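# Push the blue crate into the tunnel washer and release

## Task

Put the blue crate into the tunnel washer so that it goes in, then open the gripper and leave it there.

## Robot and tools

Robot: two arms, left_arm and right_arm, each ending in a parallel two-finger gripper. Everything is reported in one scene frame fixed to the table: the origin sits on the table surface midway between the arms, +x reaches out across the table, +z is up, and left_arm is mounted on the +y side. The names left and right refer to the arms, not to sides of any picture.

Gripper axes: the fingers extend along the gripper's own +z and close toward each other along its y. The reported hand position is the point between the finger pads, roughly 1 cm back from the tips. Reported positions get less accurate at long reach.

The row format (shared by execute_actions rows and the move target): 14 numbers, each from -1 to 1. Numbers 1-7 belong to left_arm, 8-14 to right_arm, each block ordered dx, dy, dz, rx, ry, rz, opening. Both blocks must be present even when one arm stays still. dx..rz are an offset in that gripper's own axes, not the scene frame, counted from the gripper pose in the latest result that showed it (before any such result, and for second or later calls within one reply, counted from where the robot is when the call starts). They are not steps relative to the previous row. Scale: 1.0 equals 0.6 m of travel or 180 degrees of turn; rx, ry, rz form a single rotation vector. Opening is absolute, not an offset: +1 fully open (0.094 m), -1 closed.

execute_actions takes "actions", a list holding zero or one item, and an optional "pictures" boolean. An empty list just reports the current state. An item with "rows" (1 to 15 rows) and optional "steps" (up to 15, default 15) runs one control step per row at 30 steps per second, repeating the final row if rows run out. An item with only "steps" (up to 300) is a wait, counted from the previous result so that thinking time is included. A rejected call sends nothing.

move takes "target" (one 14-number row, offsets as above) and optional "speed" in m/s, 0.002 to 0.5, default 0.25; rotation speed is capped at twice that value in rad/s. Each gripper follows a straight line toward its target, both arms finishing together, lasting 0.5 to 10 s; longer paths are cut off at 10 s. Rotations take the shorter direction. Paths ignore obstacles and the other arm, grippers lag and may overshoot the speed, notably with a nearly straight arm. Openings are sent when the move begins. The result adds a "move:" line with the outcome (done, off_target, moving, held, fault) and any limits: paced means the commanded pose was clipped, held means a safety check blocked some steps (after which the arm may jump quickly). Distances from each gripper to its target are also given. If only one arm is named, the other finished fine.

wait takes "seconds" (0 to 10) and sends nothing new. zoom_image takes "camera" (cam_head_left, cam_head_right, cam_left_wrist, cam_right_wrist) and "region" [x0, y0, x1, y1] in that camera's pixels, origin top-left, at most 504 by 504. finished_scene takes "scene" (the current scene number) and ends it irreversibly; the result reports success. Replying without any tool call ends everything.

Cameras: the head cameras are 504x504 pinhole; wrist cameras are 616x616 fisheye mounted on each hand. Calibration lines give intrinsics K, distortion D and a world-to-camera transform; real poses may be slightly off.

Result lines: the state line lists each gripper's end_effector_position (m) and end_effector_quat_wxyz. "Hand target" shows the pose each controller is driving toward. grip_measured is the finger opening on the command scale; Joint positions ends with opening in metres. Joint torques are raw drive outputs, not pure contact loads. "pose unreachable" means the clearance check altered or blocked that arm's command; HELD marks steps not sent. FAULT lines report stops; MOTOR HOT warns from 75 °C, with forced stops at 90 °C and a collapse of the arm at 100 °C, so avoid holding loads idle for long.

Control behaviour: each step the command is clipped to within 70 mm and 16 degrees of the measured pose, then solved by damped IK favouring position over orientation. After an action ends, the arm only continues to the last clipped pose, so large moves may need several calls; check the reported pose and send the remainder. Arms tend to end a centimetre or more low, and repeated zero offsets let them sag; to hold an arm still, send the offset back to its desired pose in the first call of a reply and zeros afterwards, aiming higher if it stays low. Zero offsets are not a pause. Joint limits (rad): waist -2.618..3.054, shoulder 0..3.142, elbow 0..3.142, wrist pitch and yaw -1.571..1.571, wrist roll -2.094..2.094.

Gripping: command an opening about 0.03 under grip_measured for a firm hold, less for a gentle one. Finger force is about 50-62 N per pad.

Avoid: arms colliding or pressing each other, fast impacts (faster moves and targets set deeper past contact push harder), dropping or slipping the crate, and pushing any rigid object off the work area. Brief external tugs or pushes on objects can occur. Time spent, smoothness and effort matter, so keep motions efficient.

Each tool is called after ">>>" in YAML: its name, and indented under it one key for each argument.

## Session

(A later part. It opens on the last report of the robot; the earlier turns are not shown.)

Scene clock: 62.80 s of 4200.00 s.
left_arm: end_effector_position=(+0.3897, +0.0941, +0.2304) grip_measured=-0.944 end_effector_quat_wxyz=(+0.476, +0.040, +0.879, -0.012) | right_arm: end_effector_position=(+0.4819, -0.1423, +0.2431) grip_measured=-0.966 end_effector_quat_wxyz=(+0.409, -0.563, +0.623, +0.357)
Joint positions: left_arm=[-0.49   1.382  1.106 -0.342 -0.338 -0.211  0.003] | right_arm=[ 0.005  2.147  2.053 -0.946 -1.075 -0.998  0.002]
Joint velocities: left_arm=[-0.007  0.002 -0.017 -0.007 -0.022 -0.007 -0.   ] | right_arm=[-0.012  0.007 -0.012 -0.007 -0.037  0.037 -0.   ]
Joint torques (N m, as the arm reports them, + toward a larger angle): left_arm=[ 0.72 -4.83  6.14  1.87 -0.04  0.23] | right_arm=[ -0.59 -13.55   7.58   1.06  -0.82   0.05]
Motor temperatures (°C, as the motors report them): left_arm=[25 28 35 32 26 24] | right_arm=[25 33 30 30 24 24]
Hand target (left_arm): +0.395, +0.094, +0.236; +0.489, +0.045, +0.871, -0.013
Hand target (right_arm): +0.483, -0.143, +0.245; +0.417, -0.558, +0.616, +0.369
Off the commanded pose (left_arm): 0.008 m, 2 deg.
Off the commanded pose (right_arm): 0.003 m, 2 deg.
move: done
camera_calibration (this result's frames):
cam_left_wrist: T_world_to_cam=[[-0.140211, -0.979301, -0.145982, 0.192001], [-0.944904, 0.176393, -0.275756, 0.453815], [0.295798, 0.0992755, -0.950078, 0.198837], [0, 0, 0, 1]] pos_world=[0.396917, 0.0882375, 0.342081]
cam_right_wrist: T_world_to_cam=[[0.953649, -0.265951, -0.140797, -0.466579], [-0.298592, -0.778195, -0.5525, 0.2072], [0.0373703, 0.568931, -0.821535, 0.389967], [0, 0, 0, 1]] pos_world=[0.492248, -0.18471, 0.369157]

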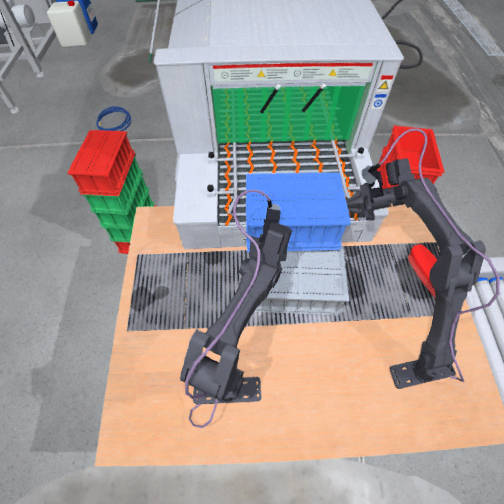

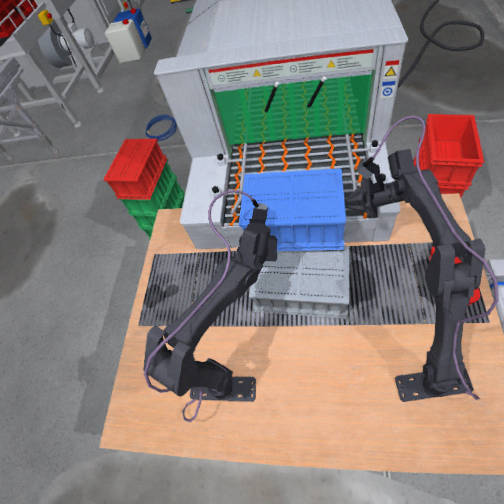

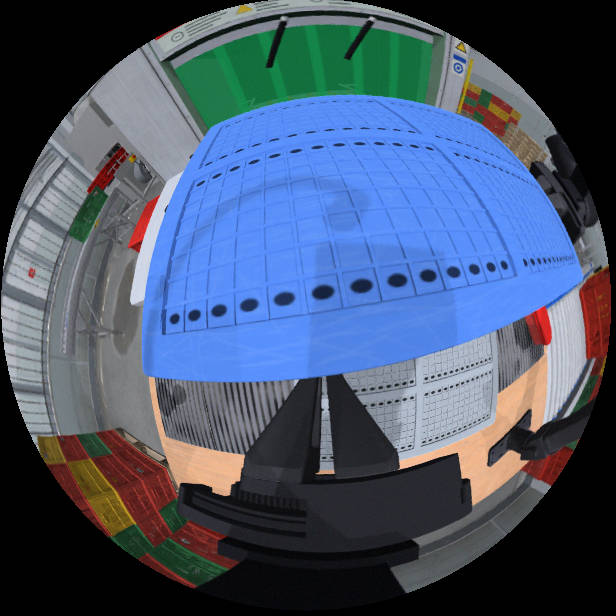

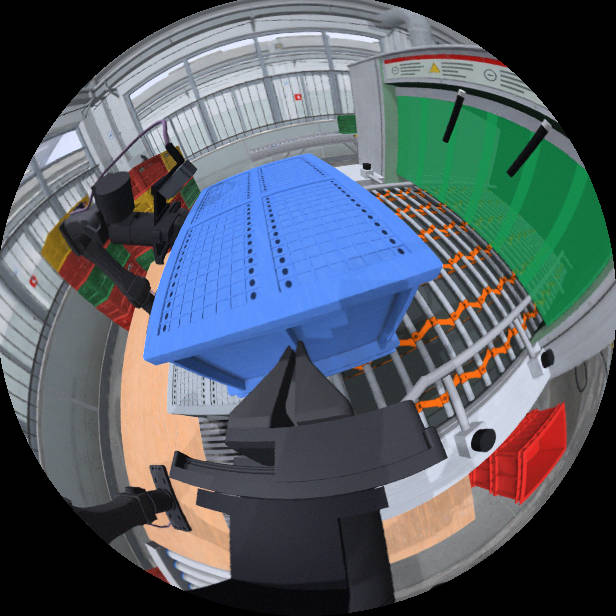

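Not definitely seated; lower a little more.

>>> move:
  target: [0.006,0,0.004,0,0,0,-1,0.018,0,0.008,0,0,0,-1]
  speed: 0.012

Scene clock: 65.53 s of 4200.00 s.
left_arm: end_effector_position=(+0.3889, +0.0945, +0.2269) grip_measured=-0.944 end_effector_quat_wxyz=(+0.473, +0.040, +0.880, -0.011) | right_arm: end_effector_position=(+0.4860, -0.1401, +0.2410) grip_measured=-0.966 end_effector_quat_wxyz=(+0.425, -0.568, +0.609, +0.356)
Joint positions: left_arm=[-0.49   1.382  1.097 -0.339 -0.338 -0.214  0.003] | right_arm=[ 0.005  2.147  2.022 -0.877 -1.094 -1.     0.002]
Joint velocities: left_arm=[-0.007  0.002 -0.007 -0.022  0.051 -0.022 -0.   ] | right_arm=[-0.012  0.002  0.002 -0.051  0.022  0.022  0.   ]
Joint torques (N m, as the arm reports them, + toward a larger angle): left_arm=[ 0.05 -4.85  5.92  1.59 -0.12  0.03] | right_arm=[ -0.11 -14.87   6.15   0.63  -0.16  -0.01]
Motor temperatures (°C, as the motors report them): left_arm=[25 28 35 32 26 24] | right_arm=[25 34 29 30 24 24]
Hand target (left_arm): +0.390, +0.094, +0.226; +0.475, +0.040, +0.879, -0.012
Hand target (right_arm): +0.482, -0.142, +0.231; -0.409, +0.563, -0.623, -0.357
Off the commanded pose (left_arm): 0.001 m, 0 deg.
Off the commanded pose (right_arm): 0.011 m, 3 deg.
move: off_target (right_arm)
camera_calibration (this result's frames):
cam_left_wrist: T_world_to_cam=[[-0.139905, -0.979407, -0.145562, 0.191527], [-0.946658, 0.175403, -0.270319, 0.451521], [0.290284, 0.0999782, -0.951703, 0.19817], [0, 0, 0, 1]] pos_world=[0.396706, 0.0885719, 0.338533]
cam_right_wrist: T_world_to_cam=[[0.961028, -0.252873, -0.111717, -0.47895], [-0.269707, -0.768903, -0.579695, 0.202783], [0.0606893, 0.587234, -0.807139, 0.374503], [0, 0, 0, 1]] pos_world=[0.492248, -0.185113, 0.366322]

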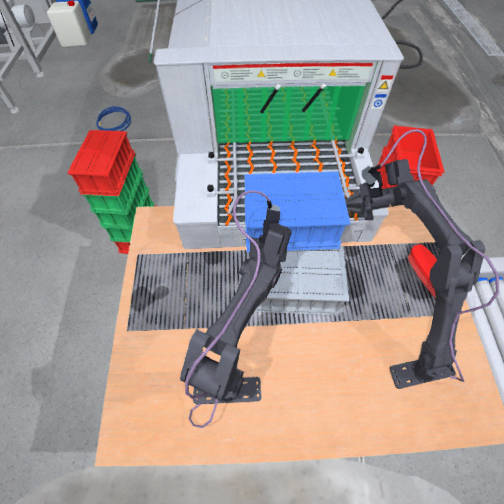

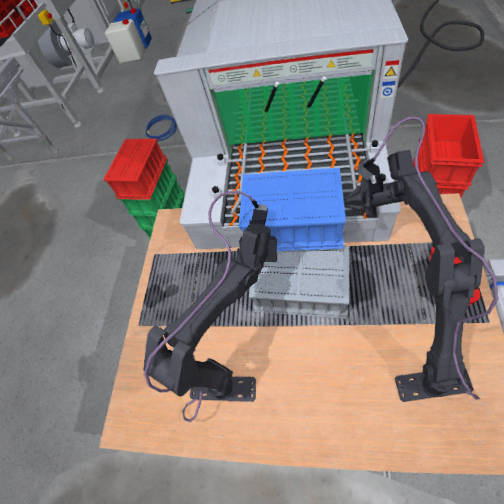

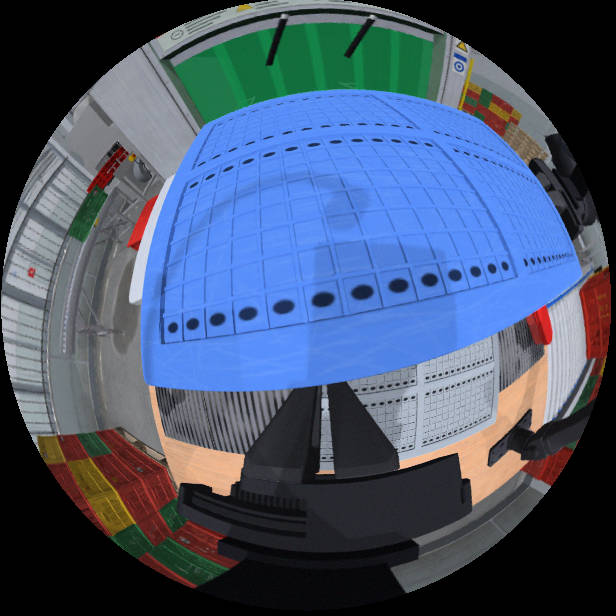

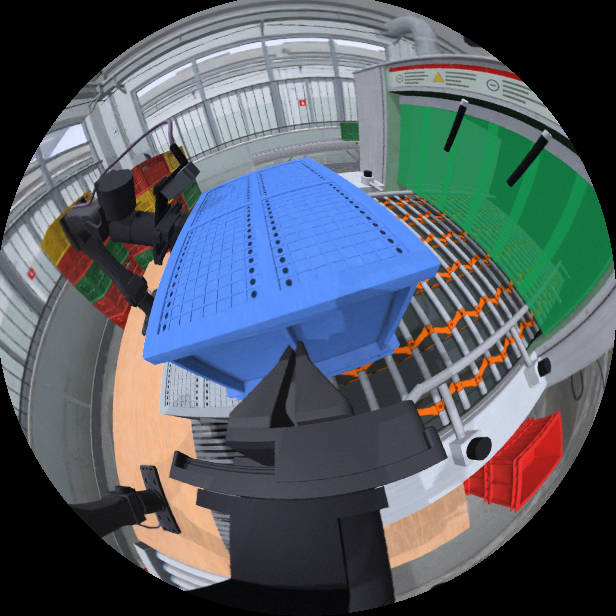

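>>> move:
  target: [-0.01,0,-0.006,0,0,0,-1,-0.02,0,-0.06,0,0,0,-0.3]
  speed: 0.03

>>> move:
  target: [-0.156,0.019,0.176,0,-0.01,0,-1,-0.03,0.15,-0.03,0,0,0,-0.3]
  speed: 0.06

Scene clock: 71.03 s of 4200.00 s.
left_arm: end_effector_position=(+0.3890, +0.0946, +0.2271) grip_measured=-0.944 end_effector_quat_wxyz=(+0.474, +0.039, +0.880, -0.011) | right_arm: end_effector_position=(+0.4813, -0.1670, +0.2644) grip_measured=-0.302 end_effector_quat_wxyz=(+0.424, -0.569, +0.614, +0.346)
Joint positions: left_arm=[-0.49   1.382  1.097 -0.338 -0.339 -0.215  0.003] | right_arm=[-0.049  2.147  2.139 -1.078 -1.1   -1.1    0.033]
Joint velocities: left_arm=[-0.017  0.012  0.002 -0.051  0.022  0.007 -0.   ] | right_arm=[ 0.012 -0.002 -0.007 -0.037  0.007  0.022 -0.001]
Joint torques (N m, as the arm reports them, + toward a larger angle): left_arm=[ 0.03 -4.88  8.49  1.18 -0.1   0.01] | right_arm=[ -0.45 -12.21  10.2    0.52  -0.76  -0.09]
Motor temperatures (°C, as the motors report them): left_arm=[25 28 35 32 26 24] | right_arm=[25 35 29 29 24 24]
Hand target (left_arm): +0.389, +0.094, +0.234; +0.474, +0.039, +0.880, -0.011
Hand target (right_arm): +0.482, -0.168, +0.266; -0.426, +0.567, -0.609, -0.355
Off the commanded pose (left_arm): 0.007 m, 0 deg.
Off the commanded pose (right_arm): 0.002 m, 1 deg.
move: done
camera_calibration (this result's frames):
cam_left_wrist: T_world_to_cam=[[-0.138359, -0.979788, -0.144473, 0.190836], [-0.946698, 0.173688, -0.271286, 0.452066], [0.290896, 0.0992376, -0.951594, 0.1981], [0, 0, 0, 1]] pos_world=[0.396747, 0.0888017, 0.338721]
cam_right_wrist: T_world_to_cam=[[0.95871, -0.266217, -0.100019, -0.482836], [-0.274665, -0.775612, -0.568318, 0.192681], [0.0737204, 0.572324, -0.816707, 0.403283], [0, 0, 0, 1]] pos_world=[0.486092, -0.209902, 0.390575]

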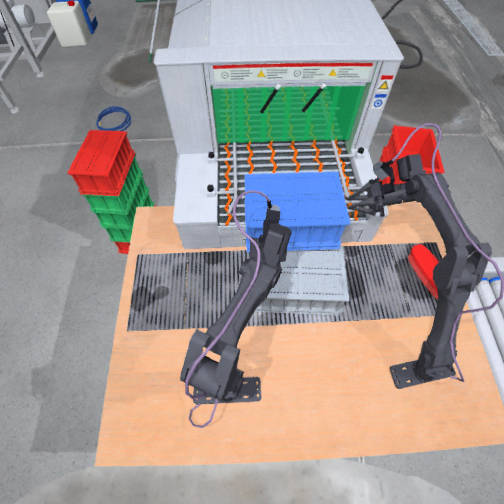

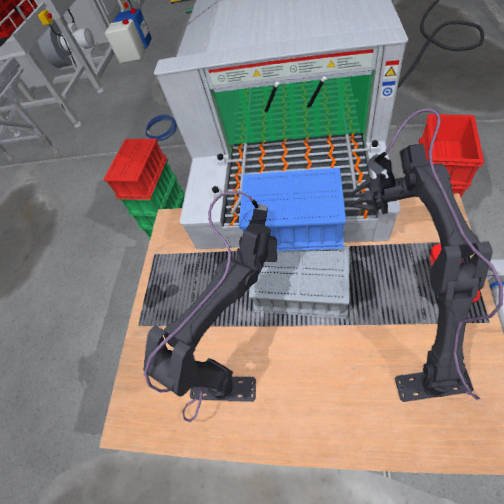

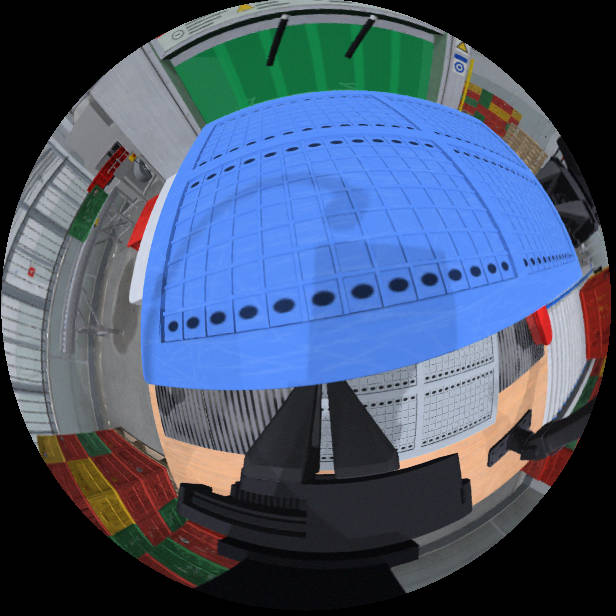

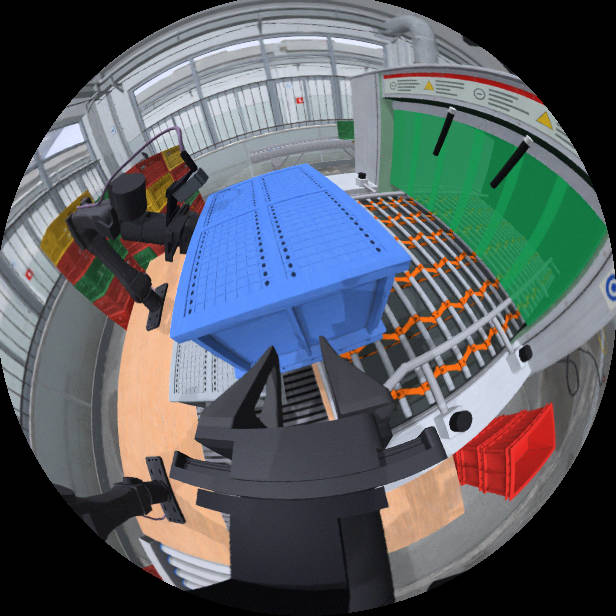

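Scene clock: 73.70 s of 4200.00 s.
left_arm: end_effector_position=(+0.5263, +0.0946, +0.2336) grip_measured=-0.944 end_effector_quat_wxyz=(+0.482, +0.027, +0.876, -0.007) | right_arm: end_effector_position=(+0.3952, -0.1675, +0.2756) grip_measured=-0.302 end_effector_quat_wxyz=(+0.416, -0.565, +0.622, +0.348)
Joint positions: left_arm=[-0.344  1.858  1.602 -0.327 -0.24  -0.138  0.003] | right_arm=[-0.026  1.772  1.664 -0.956 -1.08  -1.05   0.033]
Joint velocities: left_arm=[-0.007 -0.012  0.007 -0.007 -0.051  0.007 -0.   ] | right_arm=[-0.007 -0.007 -0.017 -0.007 -0.007  0.022 -0.   ]
Joint torques (N m, as the arm reports them, + toward a larger angle): left_arm=[ 0.57 -8.81  9.06  1.35  0.16  0.18] | right_arm=[  0.52 -12.69   7.06   0.96  -0.48   0.03]
Motor temperatures (°C, as the motors report them): left_arm=[25 29 35 32 26 24] | right_arm=[25 36 29 29 24 24]
Hand target (left_arm): +0.529, +0.093, +0.245; +0.488, +0.039, +0.872, -0.011
Hand target (right_arm): +0.390, -0.165, +0.284; +0.423, -0.569, +0.614, +0.346
Off the commanded pose (left_arm): 0.014 m, 2 deg.
Off the commanded pose (right_arm): 0.009 m, 1 deg.
move: off_target (left_arm)
camera_calibration (this result's frames):
cam_left_wrist: T_world_to_cam=[[-0.112217, -0.983252, -0.143605, 0.197198], [-0.945196, 0.150213, -0.289897, 0.589608], [0.306613, 0.103204, -0.946223, 0.15443], [0, 0, 0, 1]] pos_world=[0.532074, 0.0893905, 0.34537]
cam_right_wrist: T_world_to_cam=[[0.954368, -0.27389, -0.119019, -0.393673], [-0.292683, -0.778703, -0.554939, 0.177864], [0.0593113, 0.564451, -0.823333, 0.425234], [0, 0, 0, 1]] pos_world=[0.402546, -0.209344, 0.401958]

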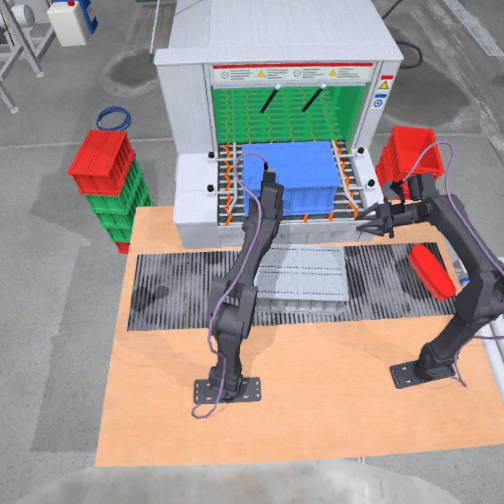

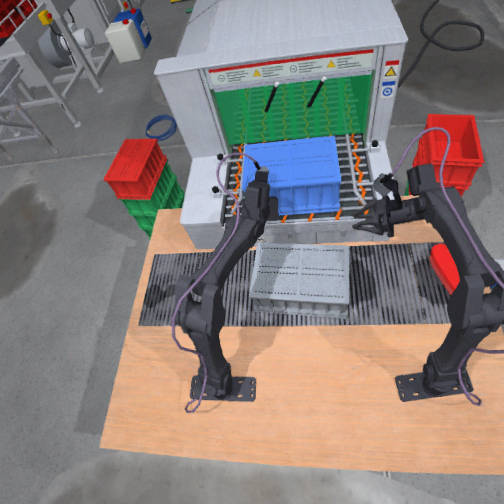

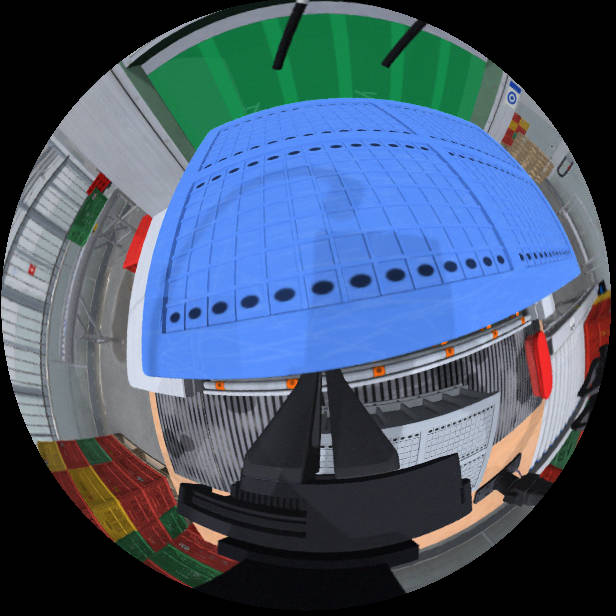

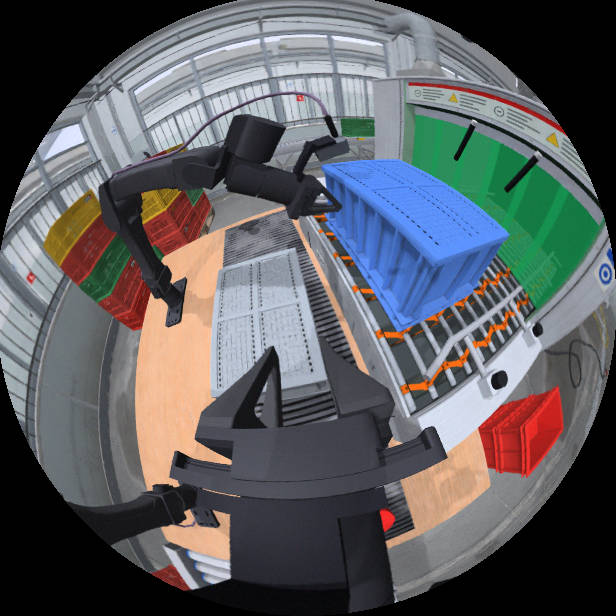

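>>> move:
  target: [0,0,0,0,0,0,-0.4,0,0,0,0,0,0,-0.3]

>>> wait:
  seconds: 9

Scene clock: 78.10 s of 4200.00 s.
left_arm: end_effector_position=(+0.5262, +0.0942, +0.2335) grip_measured=-0.402 end_effector_quat_wxyz=(+0.482, +0.029, +0.876, -0.007) | right_arm: end_effector_position=(+0.3959, -0.1680, +0.2746) grip_measured=-0.302 end_effector_quat_wxyz=(+0.415, -0.565, +0.624, +0.346)
Joint positions: left_arm=[-0.344  1.858  1.602 -0.328 -0.238 -0.137  0.028] | right_arm=[-0.026  1.772  1.663 -0.955 -1.074 -1.049  0.033]
Joint velocities: left_arm=[ 0.022 -0.002  0.007  0.007 -0.051  0.037  0.001] | right_arm=[-0.012 -0.007  0.002 -0.037 -0.022 -0.051  0.   ]
Joint torques (N m, as the arm reports them, + toward a larger angle): left_arm=[ 0.   -8.89  6.45  1.51 -0.1  -0.02] | right_arm=[  0.06 -10.25   8.31   0.83  -0.55  -0.07]
Motor temperatures (°C, as the motors report them): left_arm=[25 30 35 32 26 24] | right_arm=[25 36 29 29 24 24]
Hand target (left_arm): +0.526, +0.095, +0.234; +0.482, +0.027, +0.876, -0.007
Hand target (right_arm): +0.395, -0.168, +0.276; +0.416, -0.565, +0.622, +0.348
Off the commanded pose (left_arm): 0.000 m, 0 deg.
Off the commanded pose (right_arm): 0.001 m, 0 deg.
move: done
camera_calibration (this result's frames):
cam_left_wrist: T_world_to_cam=[[-0.114853, -0.982963, -0.143502, 0.198139], [-0.945128, 0.152603, -0.288868, 0.58899], [0.305845, 0.10245, -0.946553, 0.15496], [0, 0, 0, 1]] pos_world=[0.532034, 0.0890054, 0.345252]
cam_right_wrist: T_world_to_cam=[[0.953462, -0.277767, -0.117288, -0.395298], [-0.295169, -0.780495, -0.551092, 0.176798], [0.0615331, 0.560065, -0.82616, 0.423806], [0, 0, 0, 1]] pos_world=[0.403009, -0.20917, 0.4012]

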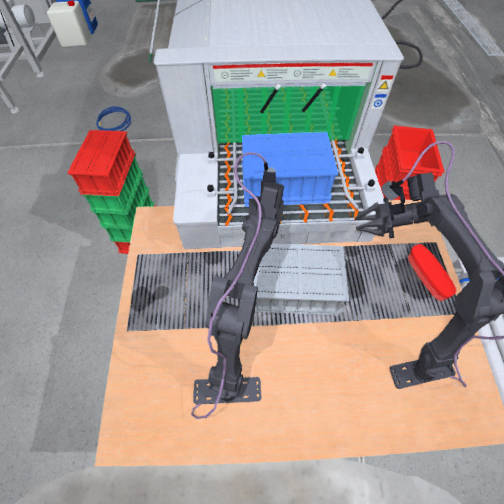

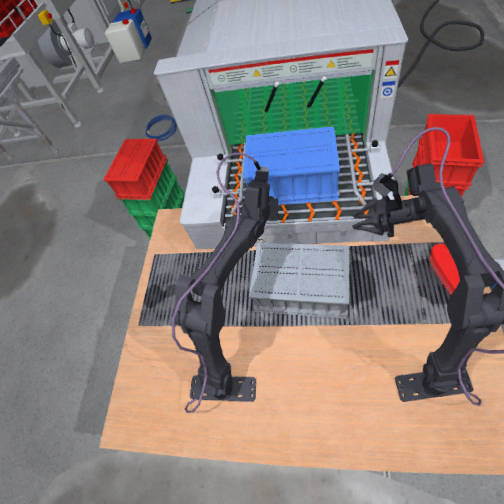

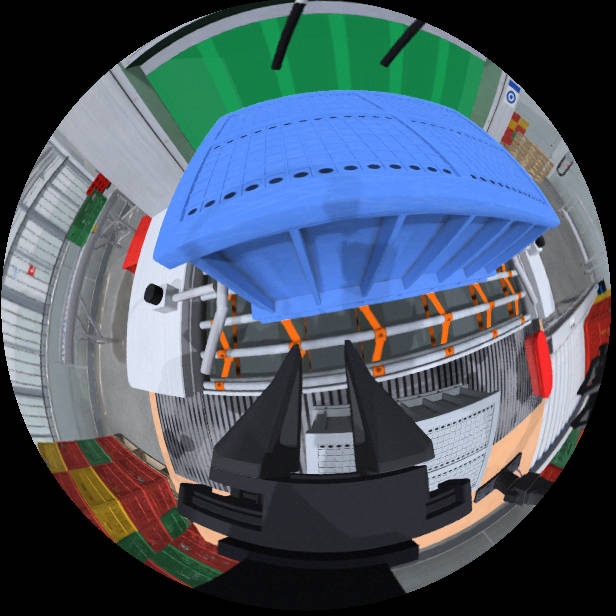

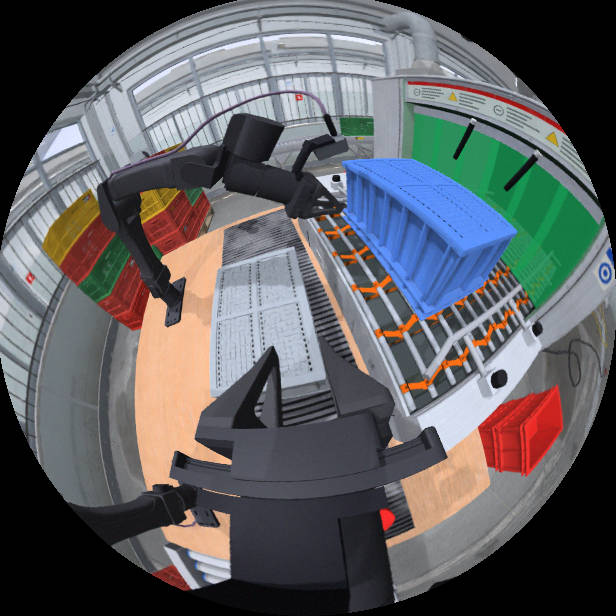

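Scene clock: 87.10 s of 4200.00 s.
left_arm: end_effector_position=(+0.5262, +0.0942, +0.2335) grip_measured=-0.402 end_effector_quat_wxyz=(+0.482, +0.029, +0.876, -0.007) | right_arm: end_effector_position=(+0.3959, -0.1680, +0.2746) grip_measured=-0.302 end_effector_quat_wxyz=(+0.415, -0.565, +0.624, +0.346)
Joint positions: left_arm=[-0.344  1.858  1.602 -0.328 -0.238 -0.137  0.028] | right_arm=[-0.026  1.772  1.663 -0.955 -1.074 -1.049  0.033]
Joint velocities: left_arm=[ 0.002  0.002  0.007  0.007 -0.037  0.007  0.001] | right_arm=[-0.012  0.007 -0.002 -0.007 -0.022 -0.066 -0.   ]
Joint torques (N m, as the arm reports them, + toward a larger angle): left_arm=[ 0.02 -8.86  6.48  1.5  -0.09 -0.02] | right_arm=[  0.13 -10.25   8.27   0.74  -0.53   0.04]
Motor temperatures (°C, as the motors report them): left_arm=[25 31 35 32 26 24] | right_arm=[25 35 29 29 24 24]
Hand target (left_arm): +0.526, +0.095, +0.234; +0.482, +0.027, +0.876, -0.007
Hand target (right_arm): +0.395, -0.168, +0.276; +0.416, -0.565, +0.622, +0.348
Off the commanded pose (left_arm): 0.000 m, 0 deg.
Off the commanded pose (right_arm): 0.001 m, 0 deg.
Steps of this call (steps 1 to 270: nothing new was sent). Readings (end_effector_position):
1: left_arm (+0.5262, +0.0942, +0.2335) | right_arm (+0.3959, -0.1680, +0.2746)
2: left_arm (+0.5262, +0.0942, +0.2335) | right_arm (+0.3959, -0.1680, +0.2746)
4: left_arm (+0.5262, +0.0942, +0.2335) | right_arm (+0.3959, -0.1680, +0.2746)
8: left_arm (+0.5262, +0.0942, +0.2335) | right_arm (+0.3959, -0.1680, +0.2746)
270: the state above
camera_calibration (this result's frames):
cam_left_wrist: T_world_to_cam=[[-0.114853, -0.982963, -0.143502, 0.198139], [-0.945128, 0.152603, -0.288868, 0.58899], [0.305845, 0.10245, -0.946553, 0.15496], [0, 0, 0, 1]] pos_world=[0.532034, 0.0890054, 0.345252]
cam_right_wrist: T_world_to_cam=[[0.953462, -0.277767, -0.117288, -0.395298], [-0.295169, -0.780495, -0.551092, 0.176798], [0.0615331, 0.560065, -0.82616, 0.423806], [0, 0, 0, 1]] pos_world=[0.403009, -0.20917, 0.4012]

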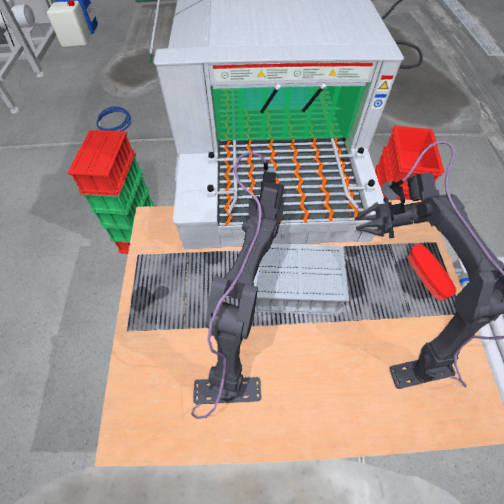

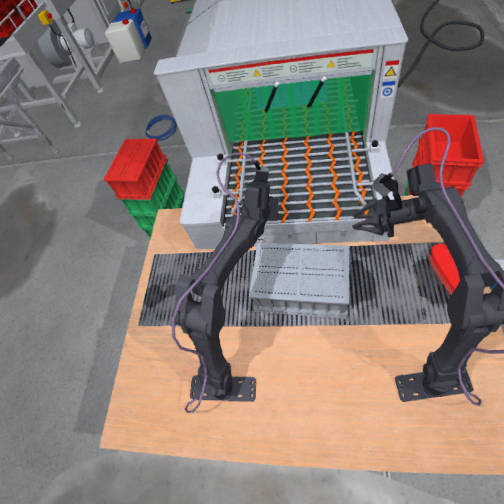

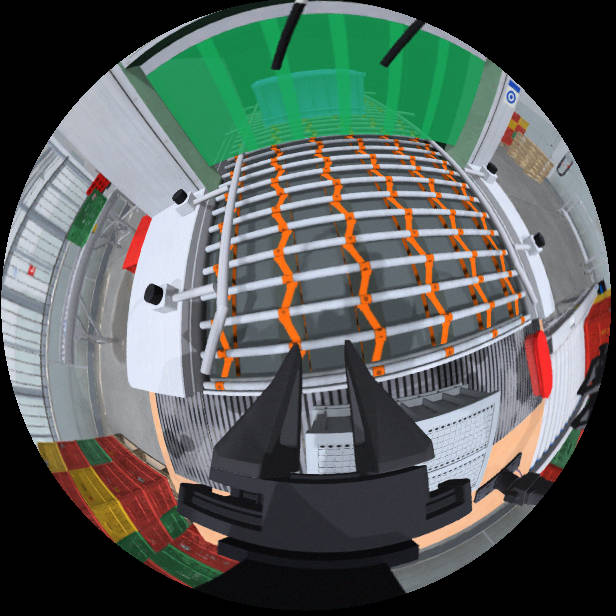

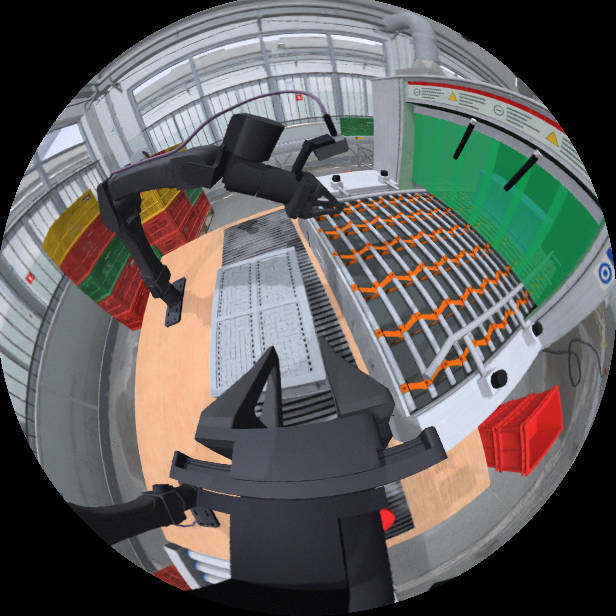

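>>> finished_scene:
  scene: 2

The scene is finished: the task was done.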